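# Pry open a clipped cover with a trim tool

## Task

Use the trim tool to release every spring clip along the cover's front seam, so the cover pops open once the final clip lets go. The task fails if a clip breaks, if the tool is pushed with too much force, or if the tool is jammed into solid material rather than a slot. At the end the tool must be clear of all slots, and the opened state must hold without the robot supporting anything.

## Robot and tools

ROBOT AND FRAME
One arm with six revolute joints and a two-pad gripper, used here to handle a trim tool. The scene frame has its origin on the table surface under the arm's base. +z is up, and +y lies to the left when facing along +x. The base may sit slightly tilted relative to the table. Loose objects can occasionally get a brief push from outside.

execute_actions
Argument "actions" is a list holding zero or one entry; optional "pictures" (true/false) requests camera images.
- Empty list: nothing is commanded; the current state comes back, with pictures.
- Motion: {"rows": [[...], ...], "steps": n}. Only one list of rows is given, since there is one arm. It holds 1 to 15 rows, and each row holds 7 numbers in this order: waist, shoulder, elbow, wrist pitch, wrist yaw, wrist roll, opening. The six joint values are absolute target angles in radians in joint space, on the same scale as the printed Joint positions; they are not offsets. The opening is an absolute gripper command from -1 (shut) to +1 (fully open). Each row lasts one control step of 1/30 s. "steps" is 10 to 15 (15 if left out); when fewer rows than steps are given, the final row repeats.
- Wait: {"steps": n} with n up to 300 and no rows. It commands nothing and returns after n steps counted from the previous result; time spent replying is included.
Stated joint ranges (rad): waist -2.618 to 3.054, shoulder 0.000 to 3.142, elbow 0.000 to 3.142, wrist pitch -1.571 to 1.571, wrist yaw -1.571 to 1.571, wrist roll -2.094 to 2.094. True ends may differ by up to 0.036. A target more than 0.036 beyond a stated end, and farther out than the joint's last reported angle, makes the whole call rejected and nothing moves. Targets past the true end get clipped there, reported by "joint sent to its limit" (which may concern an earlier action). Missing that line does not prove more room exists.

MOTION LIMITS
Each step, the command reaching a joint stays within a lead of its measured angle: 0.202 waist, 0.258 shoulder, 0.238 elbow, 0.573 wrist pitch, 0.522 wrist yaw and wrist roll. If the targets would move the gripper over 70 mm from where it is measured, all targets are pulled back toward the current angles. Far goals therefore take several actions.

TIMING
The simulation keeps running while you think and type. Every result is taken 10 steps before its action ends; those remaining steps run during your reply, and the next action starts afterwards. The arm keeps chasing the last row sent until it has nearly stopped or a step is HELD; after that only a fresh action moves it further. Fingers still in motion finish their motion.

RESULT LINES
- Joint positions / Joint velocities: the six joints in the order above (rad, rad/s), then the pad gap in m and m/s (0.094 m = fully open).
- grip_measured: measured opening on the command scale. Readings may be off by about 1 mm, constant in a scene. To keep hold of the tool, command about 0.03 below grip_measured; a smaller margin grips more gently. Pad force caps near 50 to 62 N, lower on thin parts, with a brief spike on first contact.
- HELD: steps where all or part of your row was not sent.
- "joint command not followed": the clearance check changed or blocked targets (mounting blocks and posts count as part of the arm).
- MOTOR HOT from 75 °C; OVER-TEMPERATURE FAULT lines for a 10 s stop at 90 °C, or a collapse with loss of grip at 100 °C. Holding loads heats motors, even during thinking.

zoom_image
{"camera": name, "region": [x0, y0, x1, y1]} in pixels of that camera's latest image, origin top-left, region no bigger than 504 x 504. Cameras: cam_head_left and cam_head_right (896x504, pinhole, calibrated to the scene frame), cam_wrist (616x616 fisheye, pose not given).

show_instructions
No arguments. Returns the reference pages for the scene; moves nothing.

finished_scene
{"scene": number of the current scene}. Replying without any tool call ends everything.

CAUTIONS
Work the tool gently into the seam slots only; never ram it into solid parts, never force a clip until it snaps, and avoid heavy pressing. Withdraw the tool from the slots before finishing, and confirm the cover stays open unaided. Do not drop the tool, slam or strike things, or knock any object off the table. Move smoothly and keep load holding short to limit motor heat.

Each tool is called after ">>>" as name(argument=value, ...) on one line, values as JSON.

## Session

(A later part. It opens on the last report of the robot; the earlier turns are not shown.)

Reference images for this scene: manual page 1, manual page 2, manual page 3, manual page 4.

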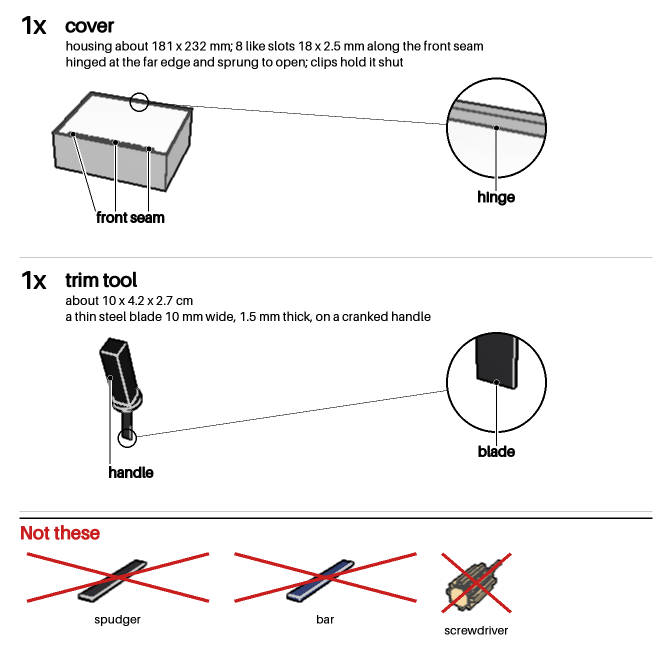

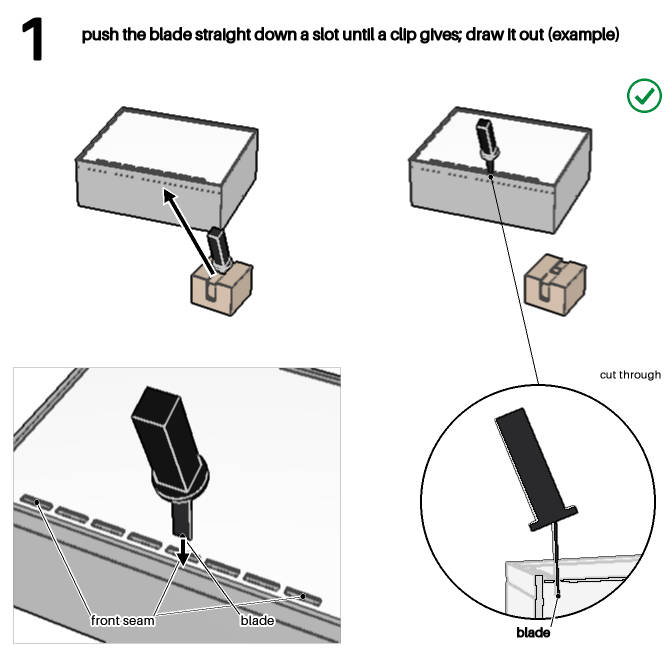

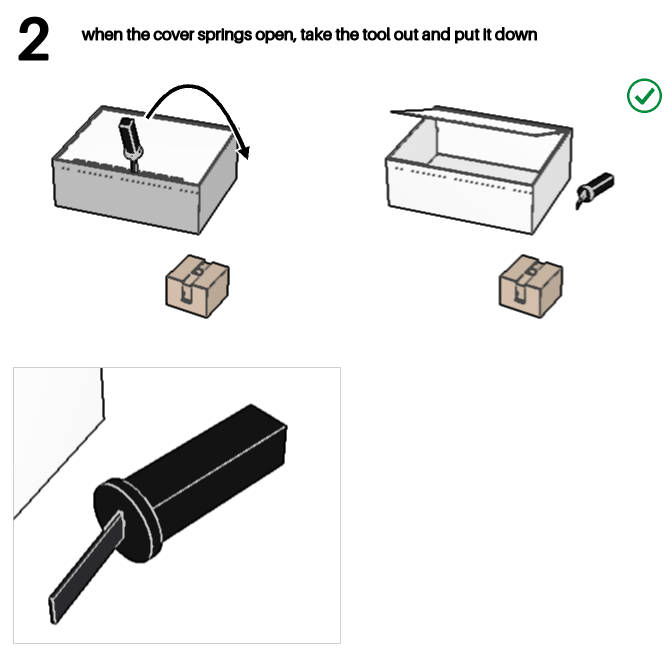

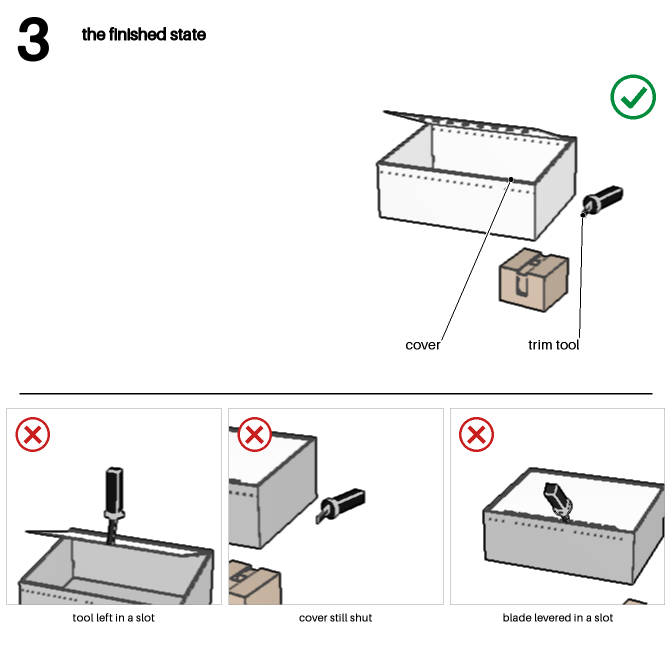

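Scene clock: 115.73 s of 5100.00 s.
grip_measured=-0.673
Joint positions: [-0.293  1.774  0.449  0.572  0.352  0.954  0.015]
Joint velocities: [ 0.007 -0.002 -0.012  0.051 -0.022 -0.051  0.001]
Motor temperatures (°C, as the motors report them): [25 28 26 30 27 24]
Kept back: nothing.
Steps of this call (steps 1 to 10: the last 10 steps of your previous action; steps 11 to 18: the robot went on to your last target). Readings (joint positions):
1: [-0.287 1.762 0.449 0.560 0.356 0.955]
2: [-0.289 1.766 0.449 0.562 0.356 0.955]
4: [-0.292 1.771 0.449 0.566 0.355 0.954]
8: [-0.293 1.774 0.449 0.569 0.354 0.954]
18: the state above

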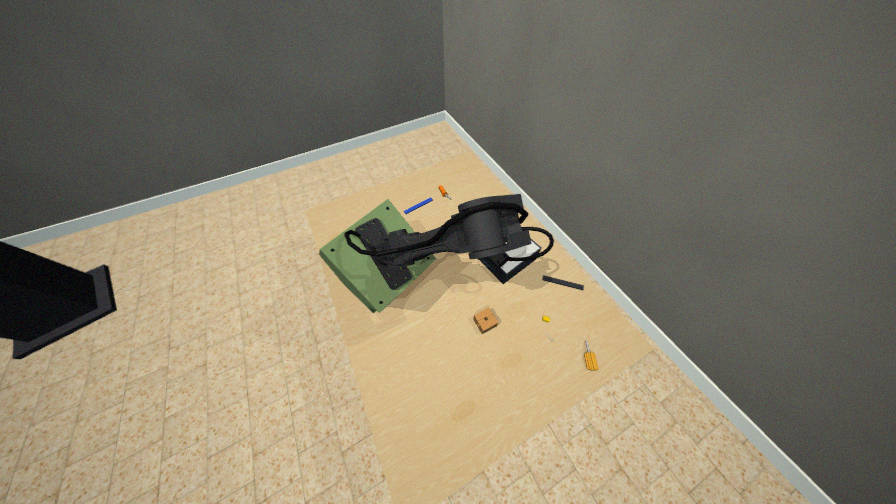

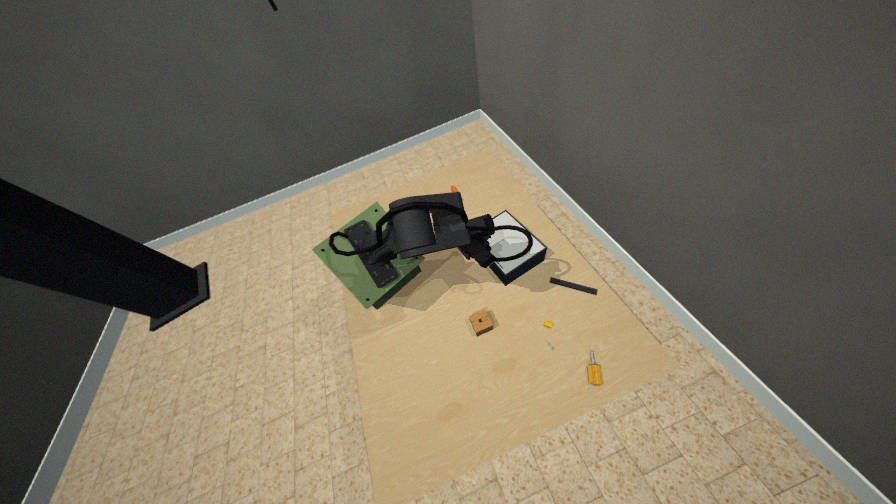

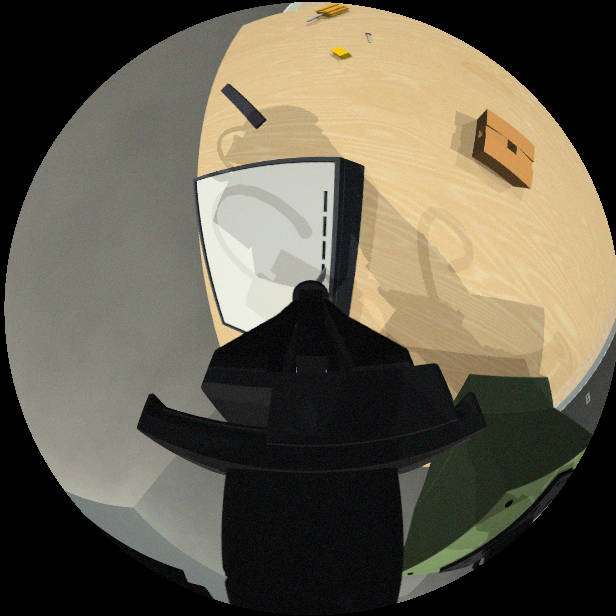

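>>> execute_actions(actions=[{"rows":[[-0.298,1.785,0.449,0.598,0.341,0.942,-0.7],[-0.298,1.785,0.449,0.596,0.341,0.942,-0.7],[-0.298,1.785,0.449,0.594,0.341,0.942,-0.7]],"steps":11}])

>>> execute_actions(actions=[{"steps":18}], pictures=true)

>>> zoom_image(camera="cam_wrist", region=[295, 245, 365, 308])

Scene clock: 116.33 s of 5100.00 s.
grip_measured=-0.673
Joint positions: [-0.293  1.774  0.449  0.574  0.352  0.953  0.015]
Joint velocities: [ 0.007 -0.007  0.007  0.095 -0.007  0.022 -0.   ]
Motor temperatures (°C, as the motors report them): [25 28 26 30 27 24]
Steps of this call (steps 1 to 15: the robot went on to your last target; steps 16 to 17: nothing new was sent; step 18: the first step of this action). Readings (joint positions):
18: the state above

Scene clock: 116.93 s of 5100.00 s.
grip_measured=-0.673
Joint positions: [-0.293  1.774  0.449  0.582  0.352  0.953  0.015]
Joint velocities: [-0.002 -0.002 -0.002 -0.007  0.051 -0.022  0.   ]
Motor temperatures (°C, as the motors report them): [25 28 26 31 27 24]
Kept back: nothing.
Steps of this call (steps 1 to 10: the last 10 steps of your previous action; steps 11 to 15: the robot went on to your last target; steps 16 to 18: nothing new was sent). Readings (joint positions):
1: [-0.293 1.774 0.449 0.575 0.352 0.953]
2: [-0.293 1.774 0.449 0.577 0.352 0.953]
4: [-0.293 1.774 0.449 0.579 0.352 0.953]
8: [-0.293 1.774 0.449 0.580 0.352 0.953]
18: the state above
The arm was judged still, so your last target was given up. Only a new action makes it travel on or press farther. Fingers that are still opening or closing keep moving.

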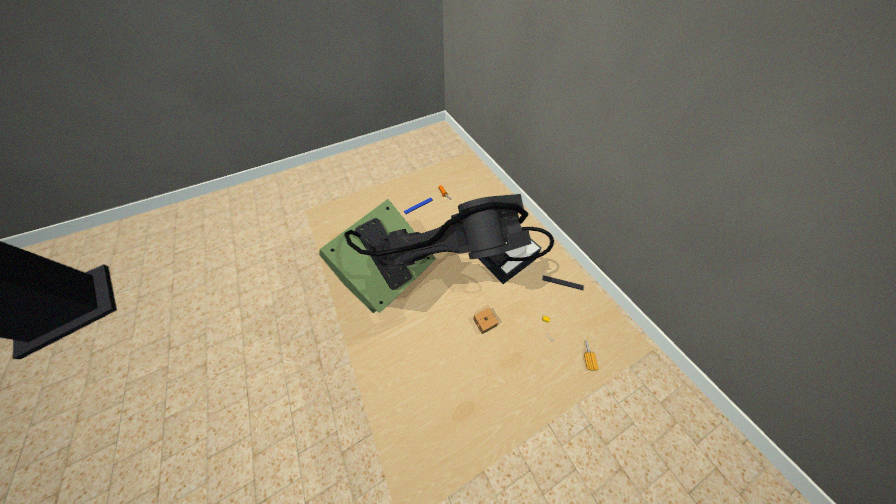

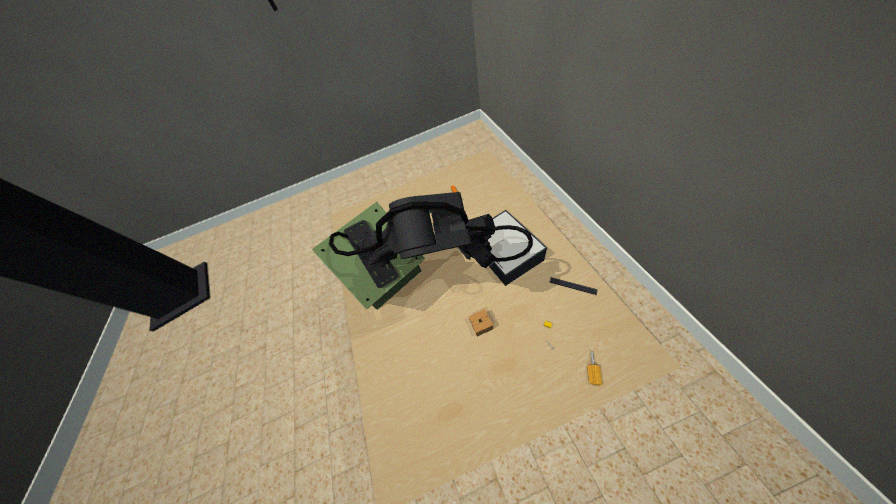

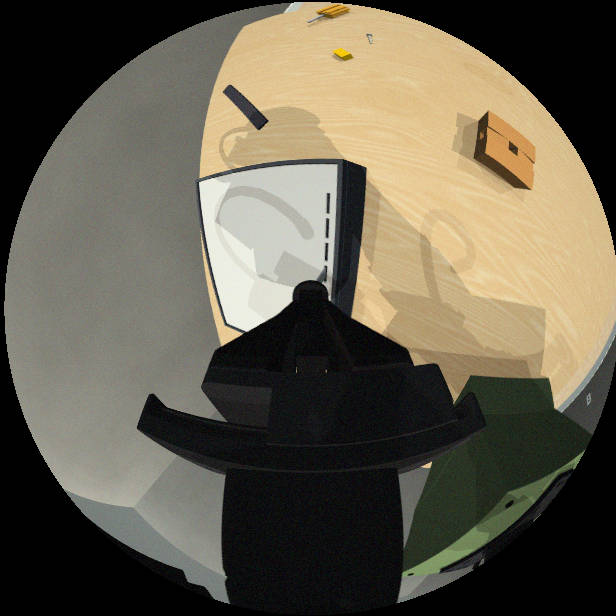

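Region (295, 245, 365, 308) of cam_wrist's 616x616 image, scaled by 7.200, with more detail than that image has; it fills the top 454 rows of this view, and the rest is white.

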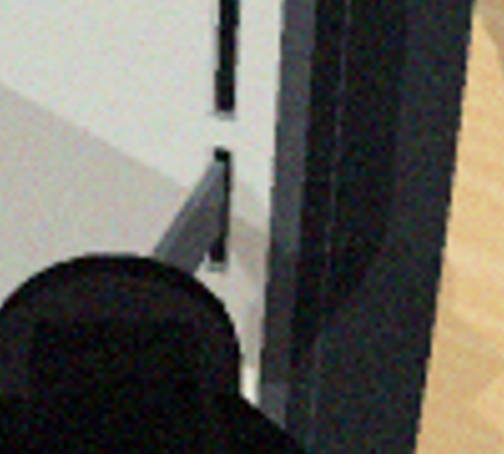

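>>> execute_actions(actions=[])

Scene clock: 118.57 s of 5100.00 s.
grip_measured=-0.673
Joint positions: [-0.293  1.774  0.449  0.582  0.352  0.953  0.015]
Joint velocities: [-0.002  0.012 -0.022  0.051  0.051 -0.037 -0.   ]
Motor temperatures (°C, as the motors report them): [25 28 26 31 27 24]
Kept back: nothing.
Steps of this call (steps 1 to 49: nothing new was sent). Readings (joint positions):
1: [-0.293 1.774 0.449 0.582 0.352 0.953]
2: [-0.293 1.774 0.449 0.582 0.352 0.953]
4: [-0.293 1.774 0.449 0.582 0.352 0.953]
8: [-0.293 1.774 0.449 0.582 0.352 0.953]
49: the state above

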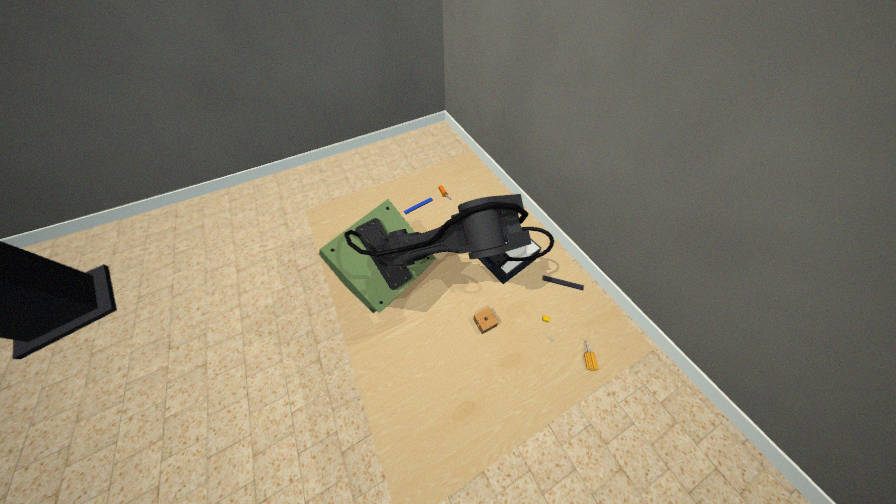

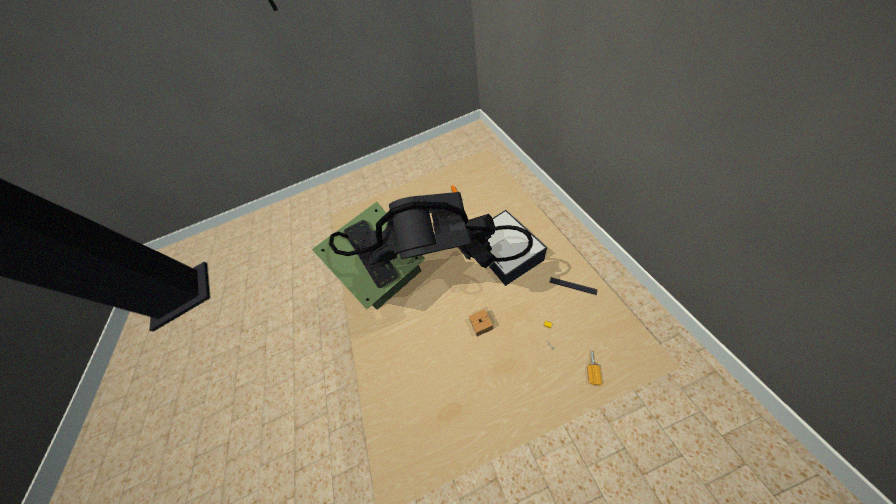

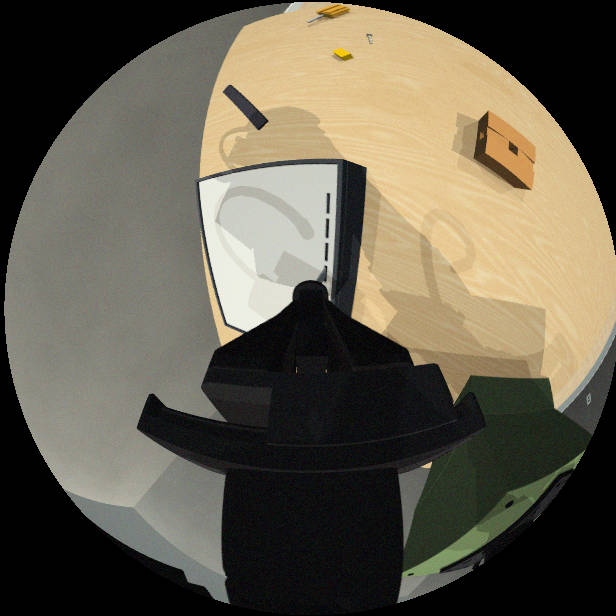

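>>> show_instructions()

>>> zoom_image(camera="cam_wrist", region=[295, 245, 365, 308])

Reference images for this scene: manual page 1, manual page 2, manual page 3, manual page 4.

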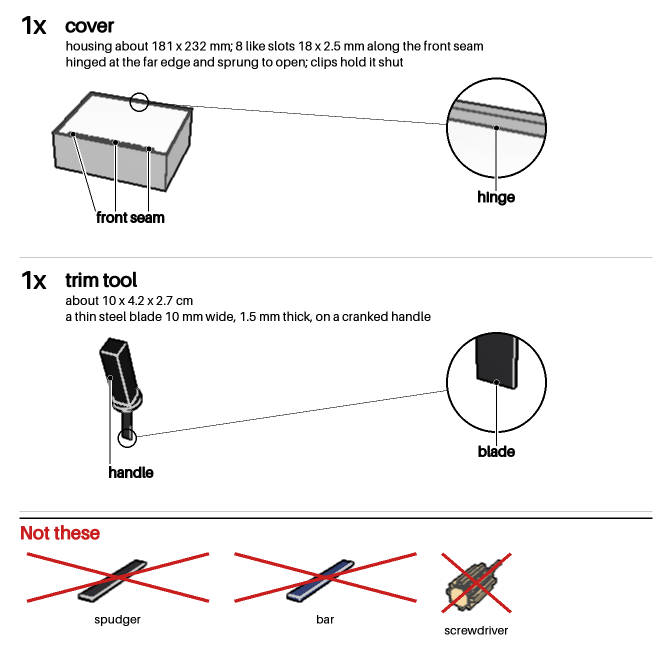

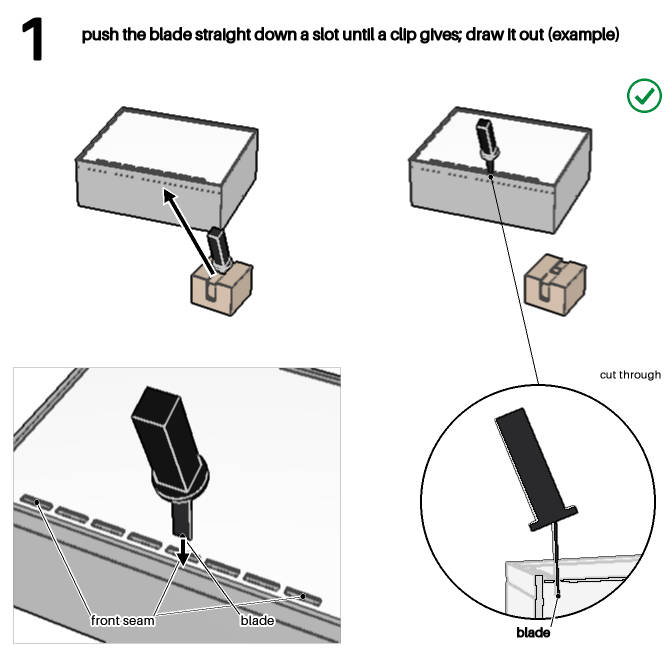

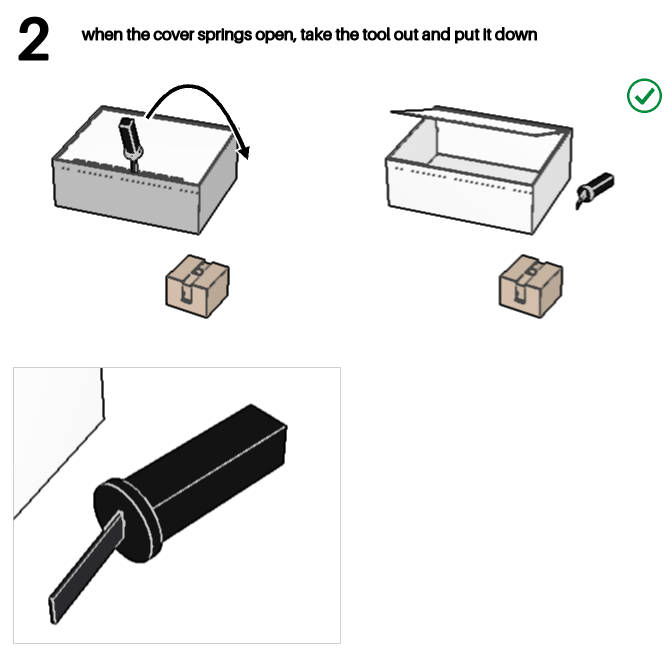

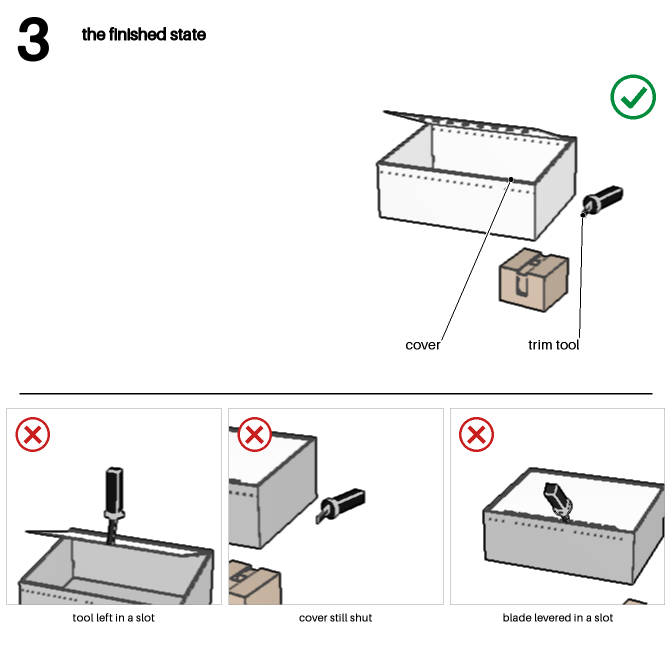

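Region (295, 245, 365, 308) of cam_wrist's 616x616 image, scaled by 7.200, with more detail than that image has; it fills the top 454 rows of this view, and the rest is white.

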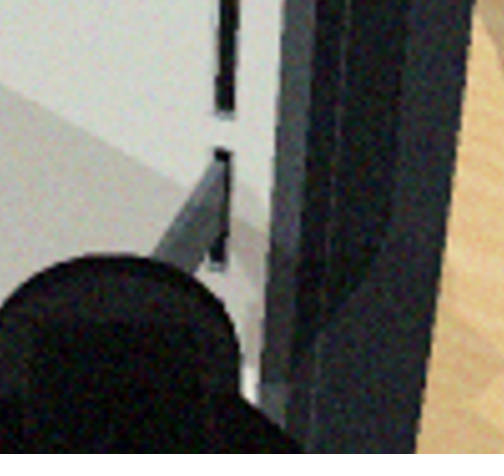

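>>> execute_actions(actions=[{"rows": [[-0.298,1.801,0.449,0.598,0.341,0.942,-0.7],[-0.298,1.803,0.449,0.601,0.341,0.942,-0.7],[-0.299,1.805,0.449,0.603,0.340,0.942,-0.7],[-0.300,1.807,0.449,0.605,0.339,0.942,-0.7]], "steps": 11}])

>>> execute_actions(actions=[{"steps": 18}], pictures=true)

>>> zoom_image(camera="cam_wrist", region=[295, 245, 365, 308])

Scene clock: 120.90 s of 5100.00 s.
grip_measured=-0.673
Joint positions: [-0.293  1.775  0.449  0.583  0.352  0.953  0.015]
Joint velocities: [ 0.002  0.042 -0.022  0.037 -0.066 -0.066 -0.   ]
Motor temperatures (°C, as the motors report them): [25 28 26 31 27 24]
Steps of this call (steps 1 to 69: nothing new was sent; step 70: the first step of this action). Readings (joint positions):
70: the state above

Scene clock: 121.50 s of 5100.00 s.
grip_measured=-0.673
Joint positions: [-0.293  1.789  0.449  0.593  0.35   0.953  0.015]
Joint velocities: [-0.007 -0.007  0.007  0.007  0.007  0.007  0.   ]
Motor temperatures (°C, as the motors report them): [25 28 26 31 27 24]
Kept back: nothing.
Steps of this call (steps 1 to 10: the last 10 steps of your previous action; steps 11 to 18: the robot went on to your last target). Readings (joint positions):
1: [-0.293 1.778 0.449 0.585 0.352 0.953]
2: [-0.293 1.781 0.449 0.587 0.352 0.953]
4: [-0.293 1.787 0.449 0.590 0.350 0.953]
8: [-0.293 1.789 0.449 0.593 0.350 0.953]
18: the state above

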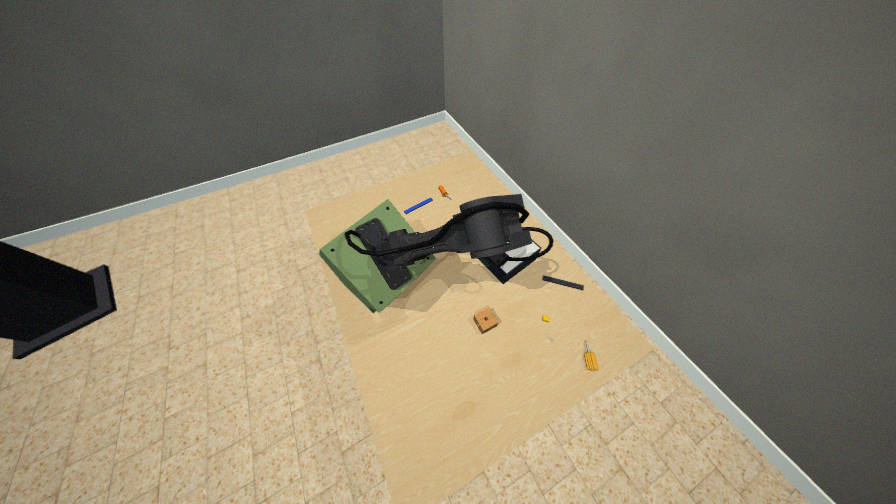

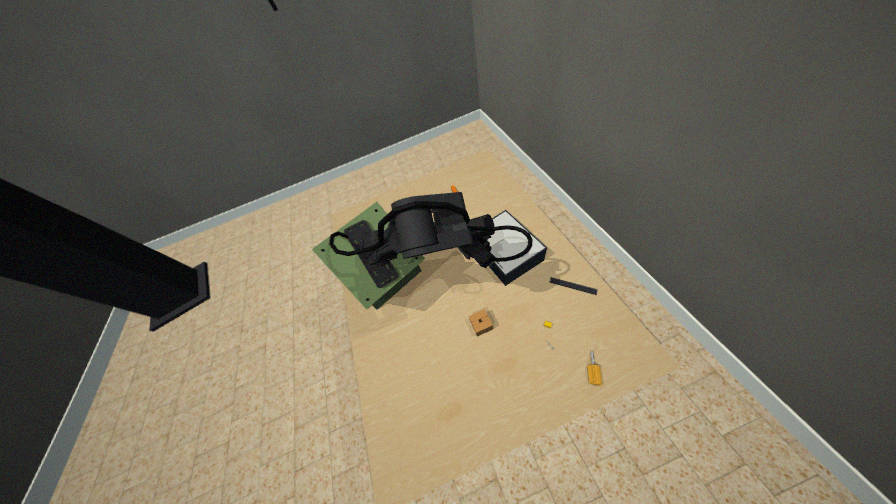

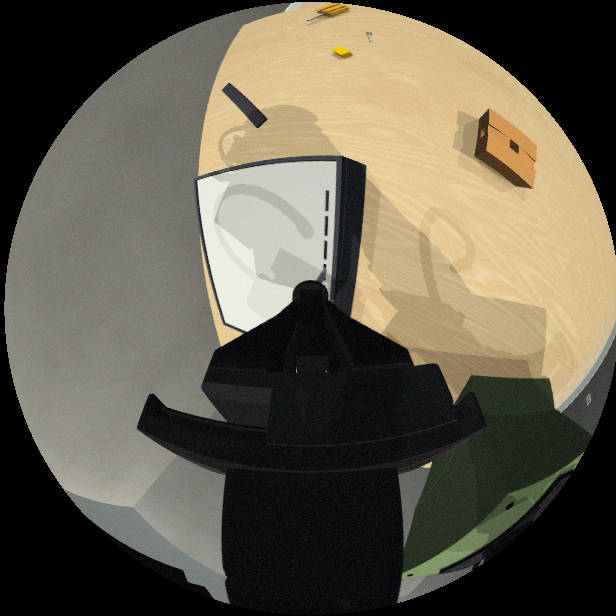

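Region (295, 245, 365, 308) of cam_wrist's 616x616 image, scaled by 7.200, with more detail than that image has; it fills the top 454 rows of this view, and the rest is white.

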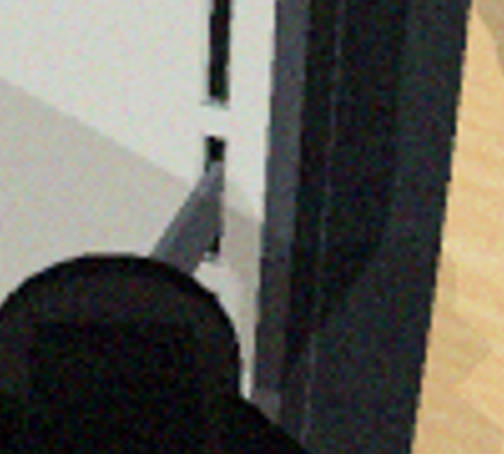

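>>> execute_actions(actions=[{"rows": [[-0.306,1.816,0.449,0.609,0.338,0.941,-0.7],[-0.310,1.819,0.449,0.613,0.337,0.940,-0.7],[-0.313,1.822,0.449,0.617,0.336,0.939,-0.7],[-0.315,1.825,0.449,0.621,0.335,0.938,-0.7],[-0.316,1.828,0.449,0.625,0.334,0.938,-0.7],[-0.317,1.831,0.449,0.629,0.333,0.937,-0.7],[-0.317,1.834,0.449,0.633,0.332,0.937,-0.7],[-0.318,1.837,0.449,0.636,0.331,0.936,-0.7]], "steps": 12}])

>>> execute_actions(actions=[{"steps": 18}], pictures=true)

>>> zoom_image(camera="cam_wrist", region=[295, 245, 365, 308])

Scene clock: 122.57 s of 5100.00 s.
grip_measured=-0.673
Joint positions: [-0.296  1.793  0.449  0.598  0.348  0.953  0.015]
Joint velocities: [-0.085  0.085 -0.002  0.154 -0.095  0.022 -0.   ]
Motor temperatures (°C, as the motors report them): [25 28 26 31 27 24]
Steps of this call (steps 1 to 15: the robot went on to your last target; steps 16 to 30: nothing new was sent; steps 31 to 32: the first 2 steps of this action). Readings (joint positions):
31: [-0.294 1.790 0.449 0.595 0.349 0.953]
32: the state above

Scene clock: 123.17 s of 5100.00 s.
grip_measured=-0.673
Joint positions: [-0.31   1.817  0.449  0.632  0.336  0.948  0.015]
Joint velocities: [-0.002  0.002 -0.007  0.037 -0.081  0.022 -0.   ]
Motor temperatures (°C, as the motors report them): [25 28 26 31 27 24]
Kept back: nothing.
Steps of this call (steps 1 to 10: the last 10 steps of your previous action; steps 11 to 18: the robot went on to your last target). Readings (joint positions):
1: [-0.299 1.796 0.449 0.603 0.346 0.952]
2: [-0.302 1.799 0.449 0.608 0.343 0.952]
4: [-0.306 1.806 0.449 0.617 0.339 0.951]
8: [-0.310 1.816 0.449 0.630 0.336 0.949]
18: the state above

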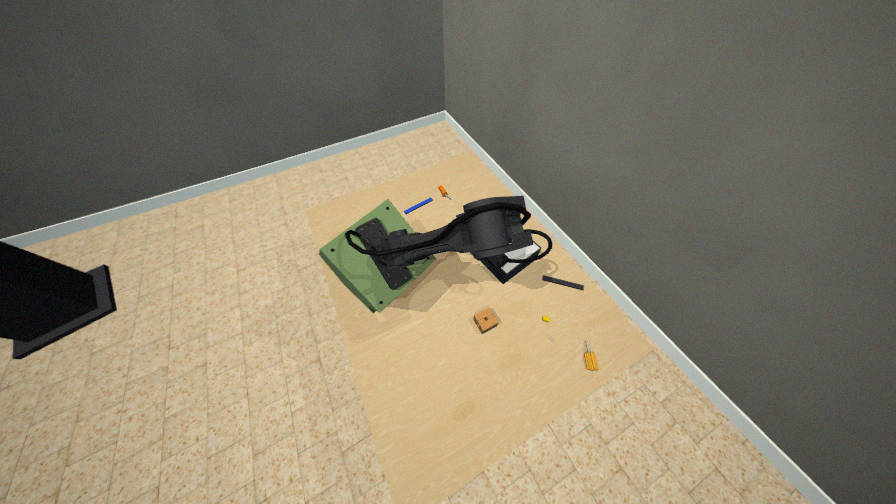

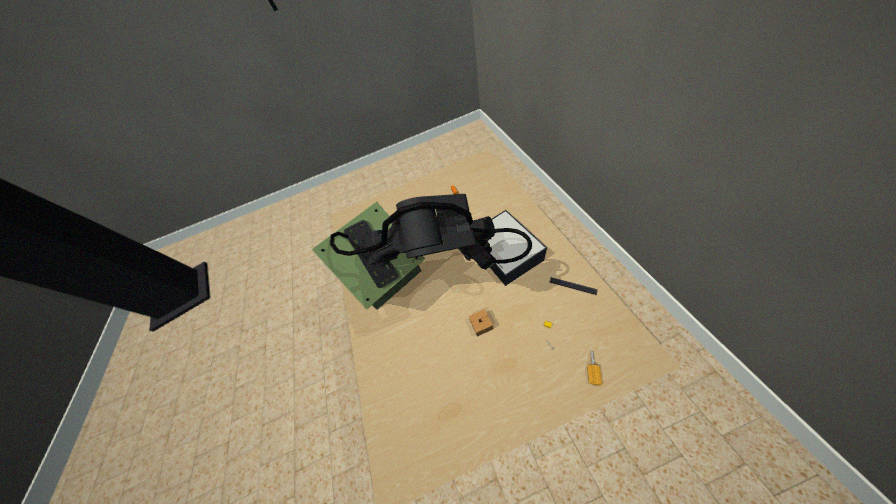

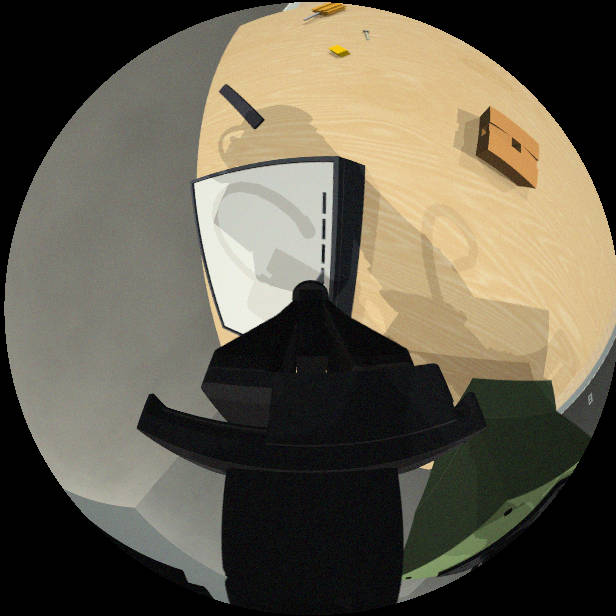

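Region (295, 245, 365, 308) of cam_wrist's 616x616 image, scaled by 7.200, with more detail than that image has; it fills the top 454 rows of this view, and the rest is white.

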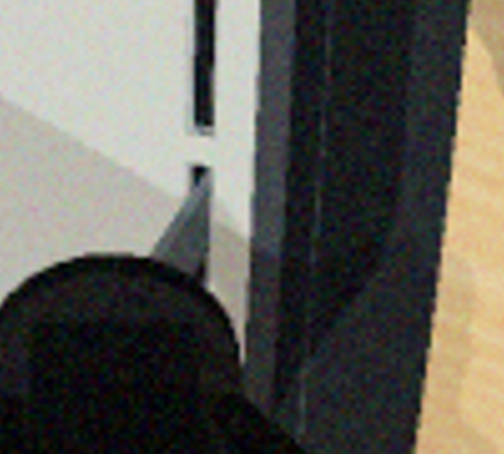

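>>> execute_actions(actions=[{"rows": [[-0.321,1.844,0.449,0.640,0.329,0.935,-0.7],[-0.322,1.846,0.449,0.642,0.328,0.934,-0.7],[-0.323,1.848,0.449,0.644,0.327,0.934,-0.7],[-0.323,1.850,0.449,0.646,0.327,0.933,-0.7],[-0.324,1.852,0.449,0.647,0.326,0.933,-0.7],[-0.324,1.854,0.449,0.648,0.326,0.932,-0.7],[-0.324,1.856,0.449,0.649,0.326,0.932,-0.7]], "steps": 12}])

>>> execute_actions(actions=[{"steps": 16}])

Scene clock: 124.60 s of 5100.00 s.
grip_measured=-0.673
Joint positions: [-0.311  1.819  0.449  0.633  0.336  0.947  0.015]
Joint velocities: [-0.012  0.051 -0.012  0.051  0.007 -0.022  0.   ]
Motor temperatures (°C, as the motors report them): [25 28 26 31 27 24]
Steps of this call (steps 1 to 15: the robot went on to your last target; steps 16 to 41: nothing new was sent; steps 42 to 43: the first 2 steps of this action). Readings (joint positions):
42: [-0.310 1.817 0.449 0.633 0.336 0.947]
43: the state above

Scene clock: 125.13 s of 5100.00 s.
grip_measured=-0.673
Joint positions: [-0.316  1.835  0.449  0.653  0.329  0.944  0.015]
Joint velocities: [ 0.002  0.007 -0.002 -0.066  0.007 -0.095 -0.   ]
Motor temperatures (°C, as the motors report them): [25 28 26 31 27 24]
Kept back: nothing.
Steps of this call (steps 1 to 10: the last 10 steps of your previous action; steps 11 to 16: the robot went on to your last target). Readings (joint positions):
1: [-0.312 1.822 0.449 0.637 0.334 0.947]
2: [-0.313 1.825 0.449 0.640 0.333 0.946]
4: [-0.315 1.830 0.449 0.646 0.331 0.946]
8: [-0.315 1.835 0.449 0.652 0.330 0.944]
16: the state above

>>> execute_actions(actions=[{"rows": [[-0.327,1.863,0.449,0.654,0.323,0.931,-0.7],[-0.328,1.865,0.449,0.656,0.322,0.930,-0.7],[-0.329,1.867,0.449,0.658,0.321,0.930,-0.7],[-0.330,1.869,0.449,0.660,0.320,0.929,-0.7],[-0.331,1.871,0.449,0.662,0.320,0.929,-0.7],[-0.332,1.873,0.449,0.664,0.319,0.928,-0.7]], "steps": 12}])

>>> execute_actions(actions=[{"steps": 16}], pictures=true)

>>> zoom_image(camera="cam_wrist", region=[295, 245, 365, 308])

Scene clock: 125.93 s of 5100.00 s.
grip_measured=-0.673
Joint positions: [-0.316  1.836  0.449  0.654  0.329  0.943  0.015]
Joint velocities: [-0.027  0.037 -0.002  0.007  0.007  0.066  0.001]
Motor temperatures (°C, as the motors report them): [25 28 26 31 27 24]
Steps of this call (steps 1 to 15: the robot went on to your last target; steps 16 to 22: nothing new was sent; steps 23 to 24: the first 2 steps of this action). Readings (joint positions):
23: [-0.316 1.835 0.449 0.653 0.329 0.943]
24: the state above

Scene clock: 126.47 s of 5100.00 s.
grip_measured=-0.673
Joint positions: [-0.32   1.846  0.449  0.666  0.324  0.94   0.015]
Joint velocities: [-0.007 -0.022  0.017  0.037  0.007  0.007  0.   ]
Motor temperatures (°C, as the motors report them): [25 28 26 31 27 24]
Kept back: nothing.
Steps of this call (steps 1 to 10: the last 10 steps of your previous action; steps 11 to 16: the robot went on to your last target). Readings (joint positions):
1: [-0.318 1.840 0.449 0.657 0.328 0.943]
2: [-0.319 1.842 0.449 0.660 0.326 0.943]
4: [-0.320 1.846 0.449 0.666 0.324 0.942]
8: [-0.320 1.846 0.449 0.666 0.324 0.941]
16: the state above

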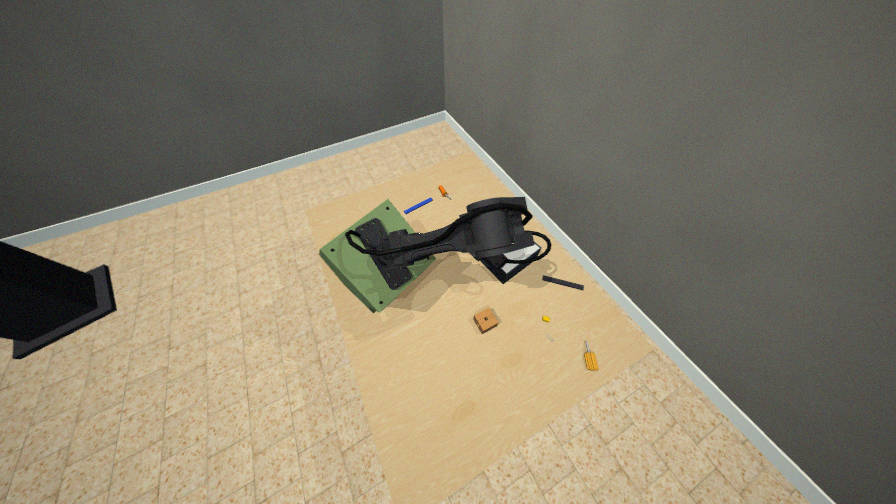

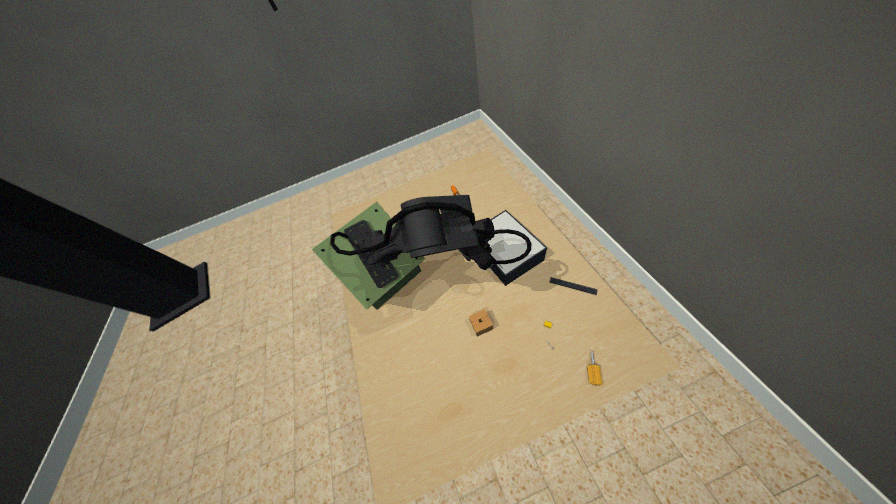

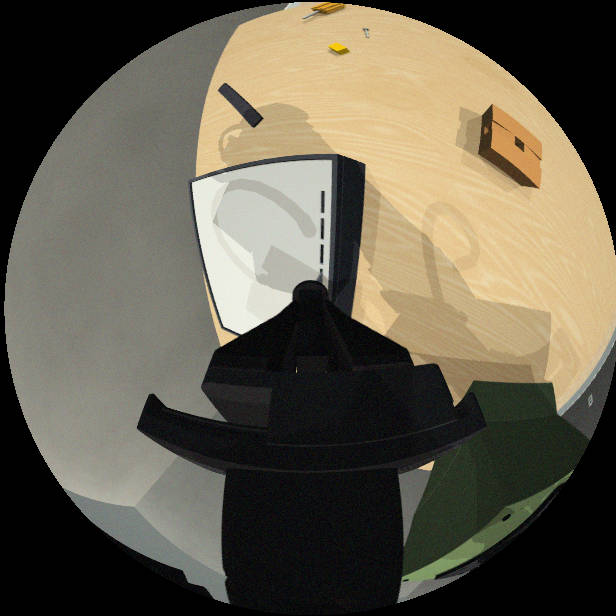

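Region (295, 245, 365, 308) of cam_wrist's 616x616 image, scaled by 7.200, with more detail than that image has; it fills the top 454 rows of this view, and the rest is white.

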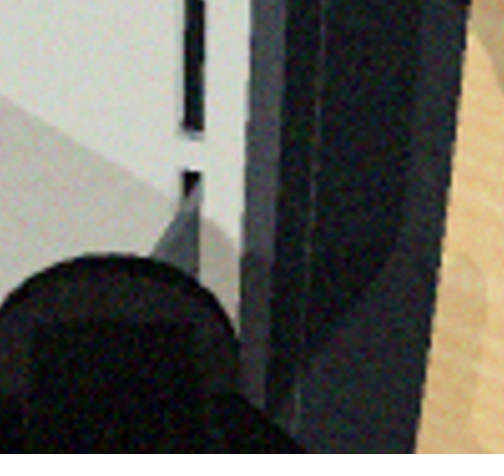

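>>> execute_actions(actions=[{"rows": [[-0.333,1.878,0.449,0.665,0.319,0.928,-0.7],[-0.333,1.880,0.449,0.666,0.319,0.928,-0.7],[-0.334,1.882,0.449,0.667,0.318,0.928,-0.7],[-0.334,1.884,0.449,0.668,0.318,0.928,-0.7],[-0.335,1.886,0.449,0.669,0.318,0.928,-0.7]], "steps": 12}])

>>> execute_actions(actions=[{"steps": 16}])

Scene clock: 127.17 s of 5100.00 s.
grip_measured=-0.673
Joint positions: [-0.32   1.846  0.449  0.666  0.324  0.94   0.015]
Joint velocities: [ 0.017  0.007  0.002  0.051 -0.007 -0.022  0.   ]
Motor temperatures (°C, as the motors report them): [25 28 26 31 27 24]
Steps of this call (steps 1 to 15: the robot went on to your last target; steps 16 to 19: nothing new was sent; steps 20 to 21: the first 2 steps of this action). Readings (joint positions):
20: [-0.320 1.846 0.449 0.666 0.324 0.940]
21: the state above

Scene clock: 127.70 s of 5100.00 s.
grip_measured=-0.673
Joint positions: [-0.32   1.851  0.449  0.674  0.322  0.939  0.015]
Joint velocities: [ 0.017 -0.017 -0.007 -0.037  0.066 -0.081  0.   ]
Motor temperatures (°C, as the motors report them): [25 28 26 31 27 24]
Kept back: nothing.
Steps of this call (steps 1 to 10: the last 10 steps of your previous action; steps 11 to 15: the robot went on to your last target; step 16: nothing new was sent). Readings (joint positions):
1: [-0.320 1.847 0.449 0.667 0.323 0.940]
2: [-0.320 1.848 0.449 0.669 0.323 0.940]
4: [-0.320 1.851 0.449 0.673 0.322 0.940]
8: [-0.320 1.851 0.449 0.674 0.322 0.939]
16: the state above
The arm was judged still, so your last target was given up. Only a new action makes it travel on or press farther. Fingers that are still opening or closing keep moving.

>>> execute_actions(actions=[{"rows": [[-0.342,1.886,0.449,0.669,0.316,0.928,-0.7],[-0.344,1.888,0.449,0.669,0.315,0.928,-0.7],[-0.346,1.890,0.449,0.670,0.315,0.928,-0.7],[-0.347,1.892,0.449,0.670,0.314,0.928,-0.7]], "steps": 12}])

>>> execute_actions(actions=[{"steps": 16}], pictures=true)

>>> zoom_image(camera="cam_wrist", region=[295, 245, 365, 308])

Scene clock: 128.53 s of 5100.00 s.
grip_measured=-0.673
Joint positions: [-0.321  1.851  0.449  0.674  0.321  0.939  0.015]
Joint velocities: [-0.022  0.027 -0.007  0.022 -0.051  0.022 -0.   ]
Motor temperatures (°C, as the motors report them): [25 28 26 31 27 24]
Steps of this call (steps 1 to 23: nothing new was sent; steps 24 to 25: the first 2 steps of this action). Readings (joint positions):
24: [-0.320 1.851 0.449 0.674 0.322 0.939]
25: the state above

Scene clock: 129.07 s of 5100.00 s.
grip_measured=-0.673
Joint positions: [-0.323  1.851  0.449  0.674  0.318  0.939  0.015]
Joint velocities: [-0.007 -0.002  0.007 -0.051  0.022 -0.066  0.   ]
Motor temperatures (°C, as the motors report them): [25 28 26 31 27 24]
Kept back: nothing.
Steps of this call (steps 1 to 10: the last 10 steps of your previous action; steps 11 to 15: the robot went on to your last target; step 16: nothing new was sent). Readings (joint positions):
1: [-0.322 1.851 0.449 0.674 0.320 0.939]
2: [-0.323 1.851 0.449 0.674 0.318 0.939]
4: [-0.323 1.851 0.449 0.674 0.318 0.939]
8: [-0.323 1.851 0.449 0.674 0.318 0.939]
16: the state above
The arm was judged still, so your last target was given up. Only a new action makes it travel on or press farther. Fingers that are still opening or closing keep moving.

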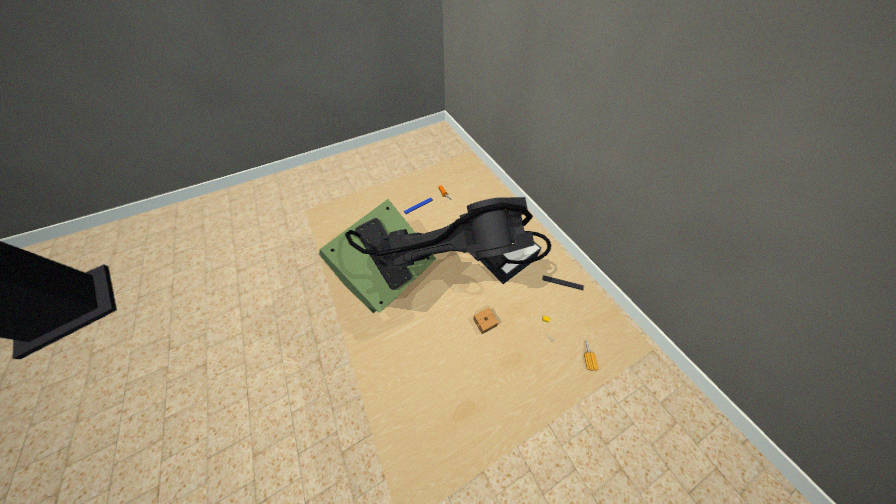

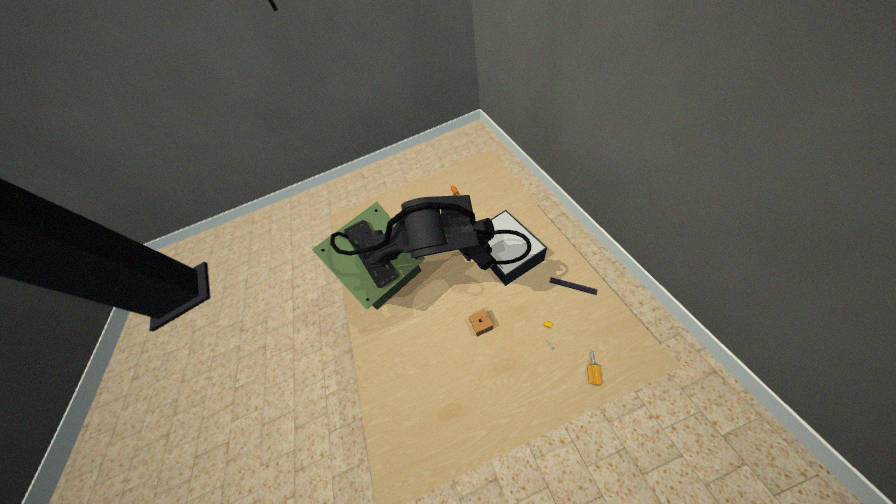

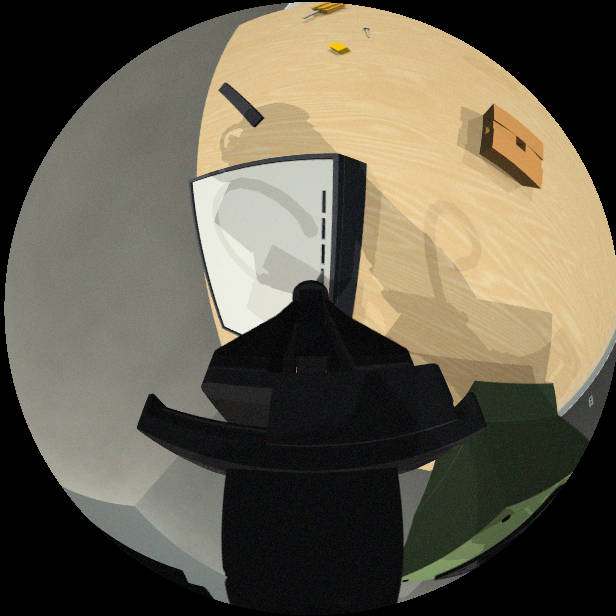

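Region (295, 245, 365, 308) of cam_wrist's 616x616 image, scaled by 7.200, with more detail than that image has; it fills the top 454 rows of this view, and the rest is white.

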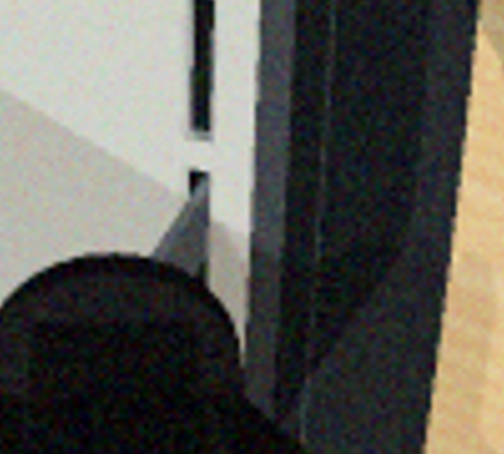

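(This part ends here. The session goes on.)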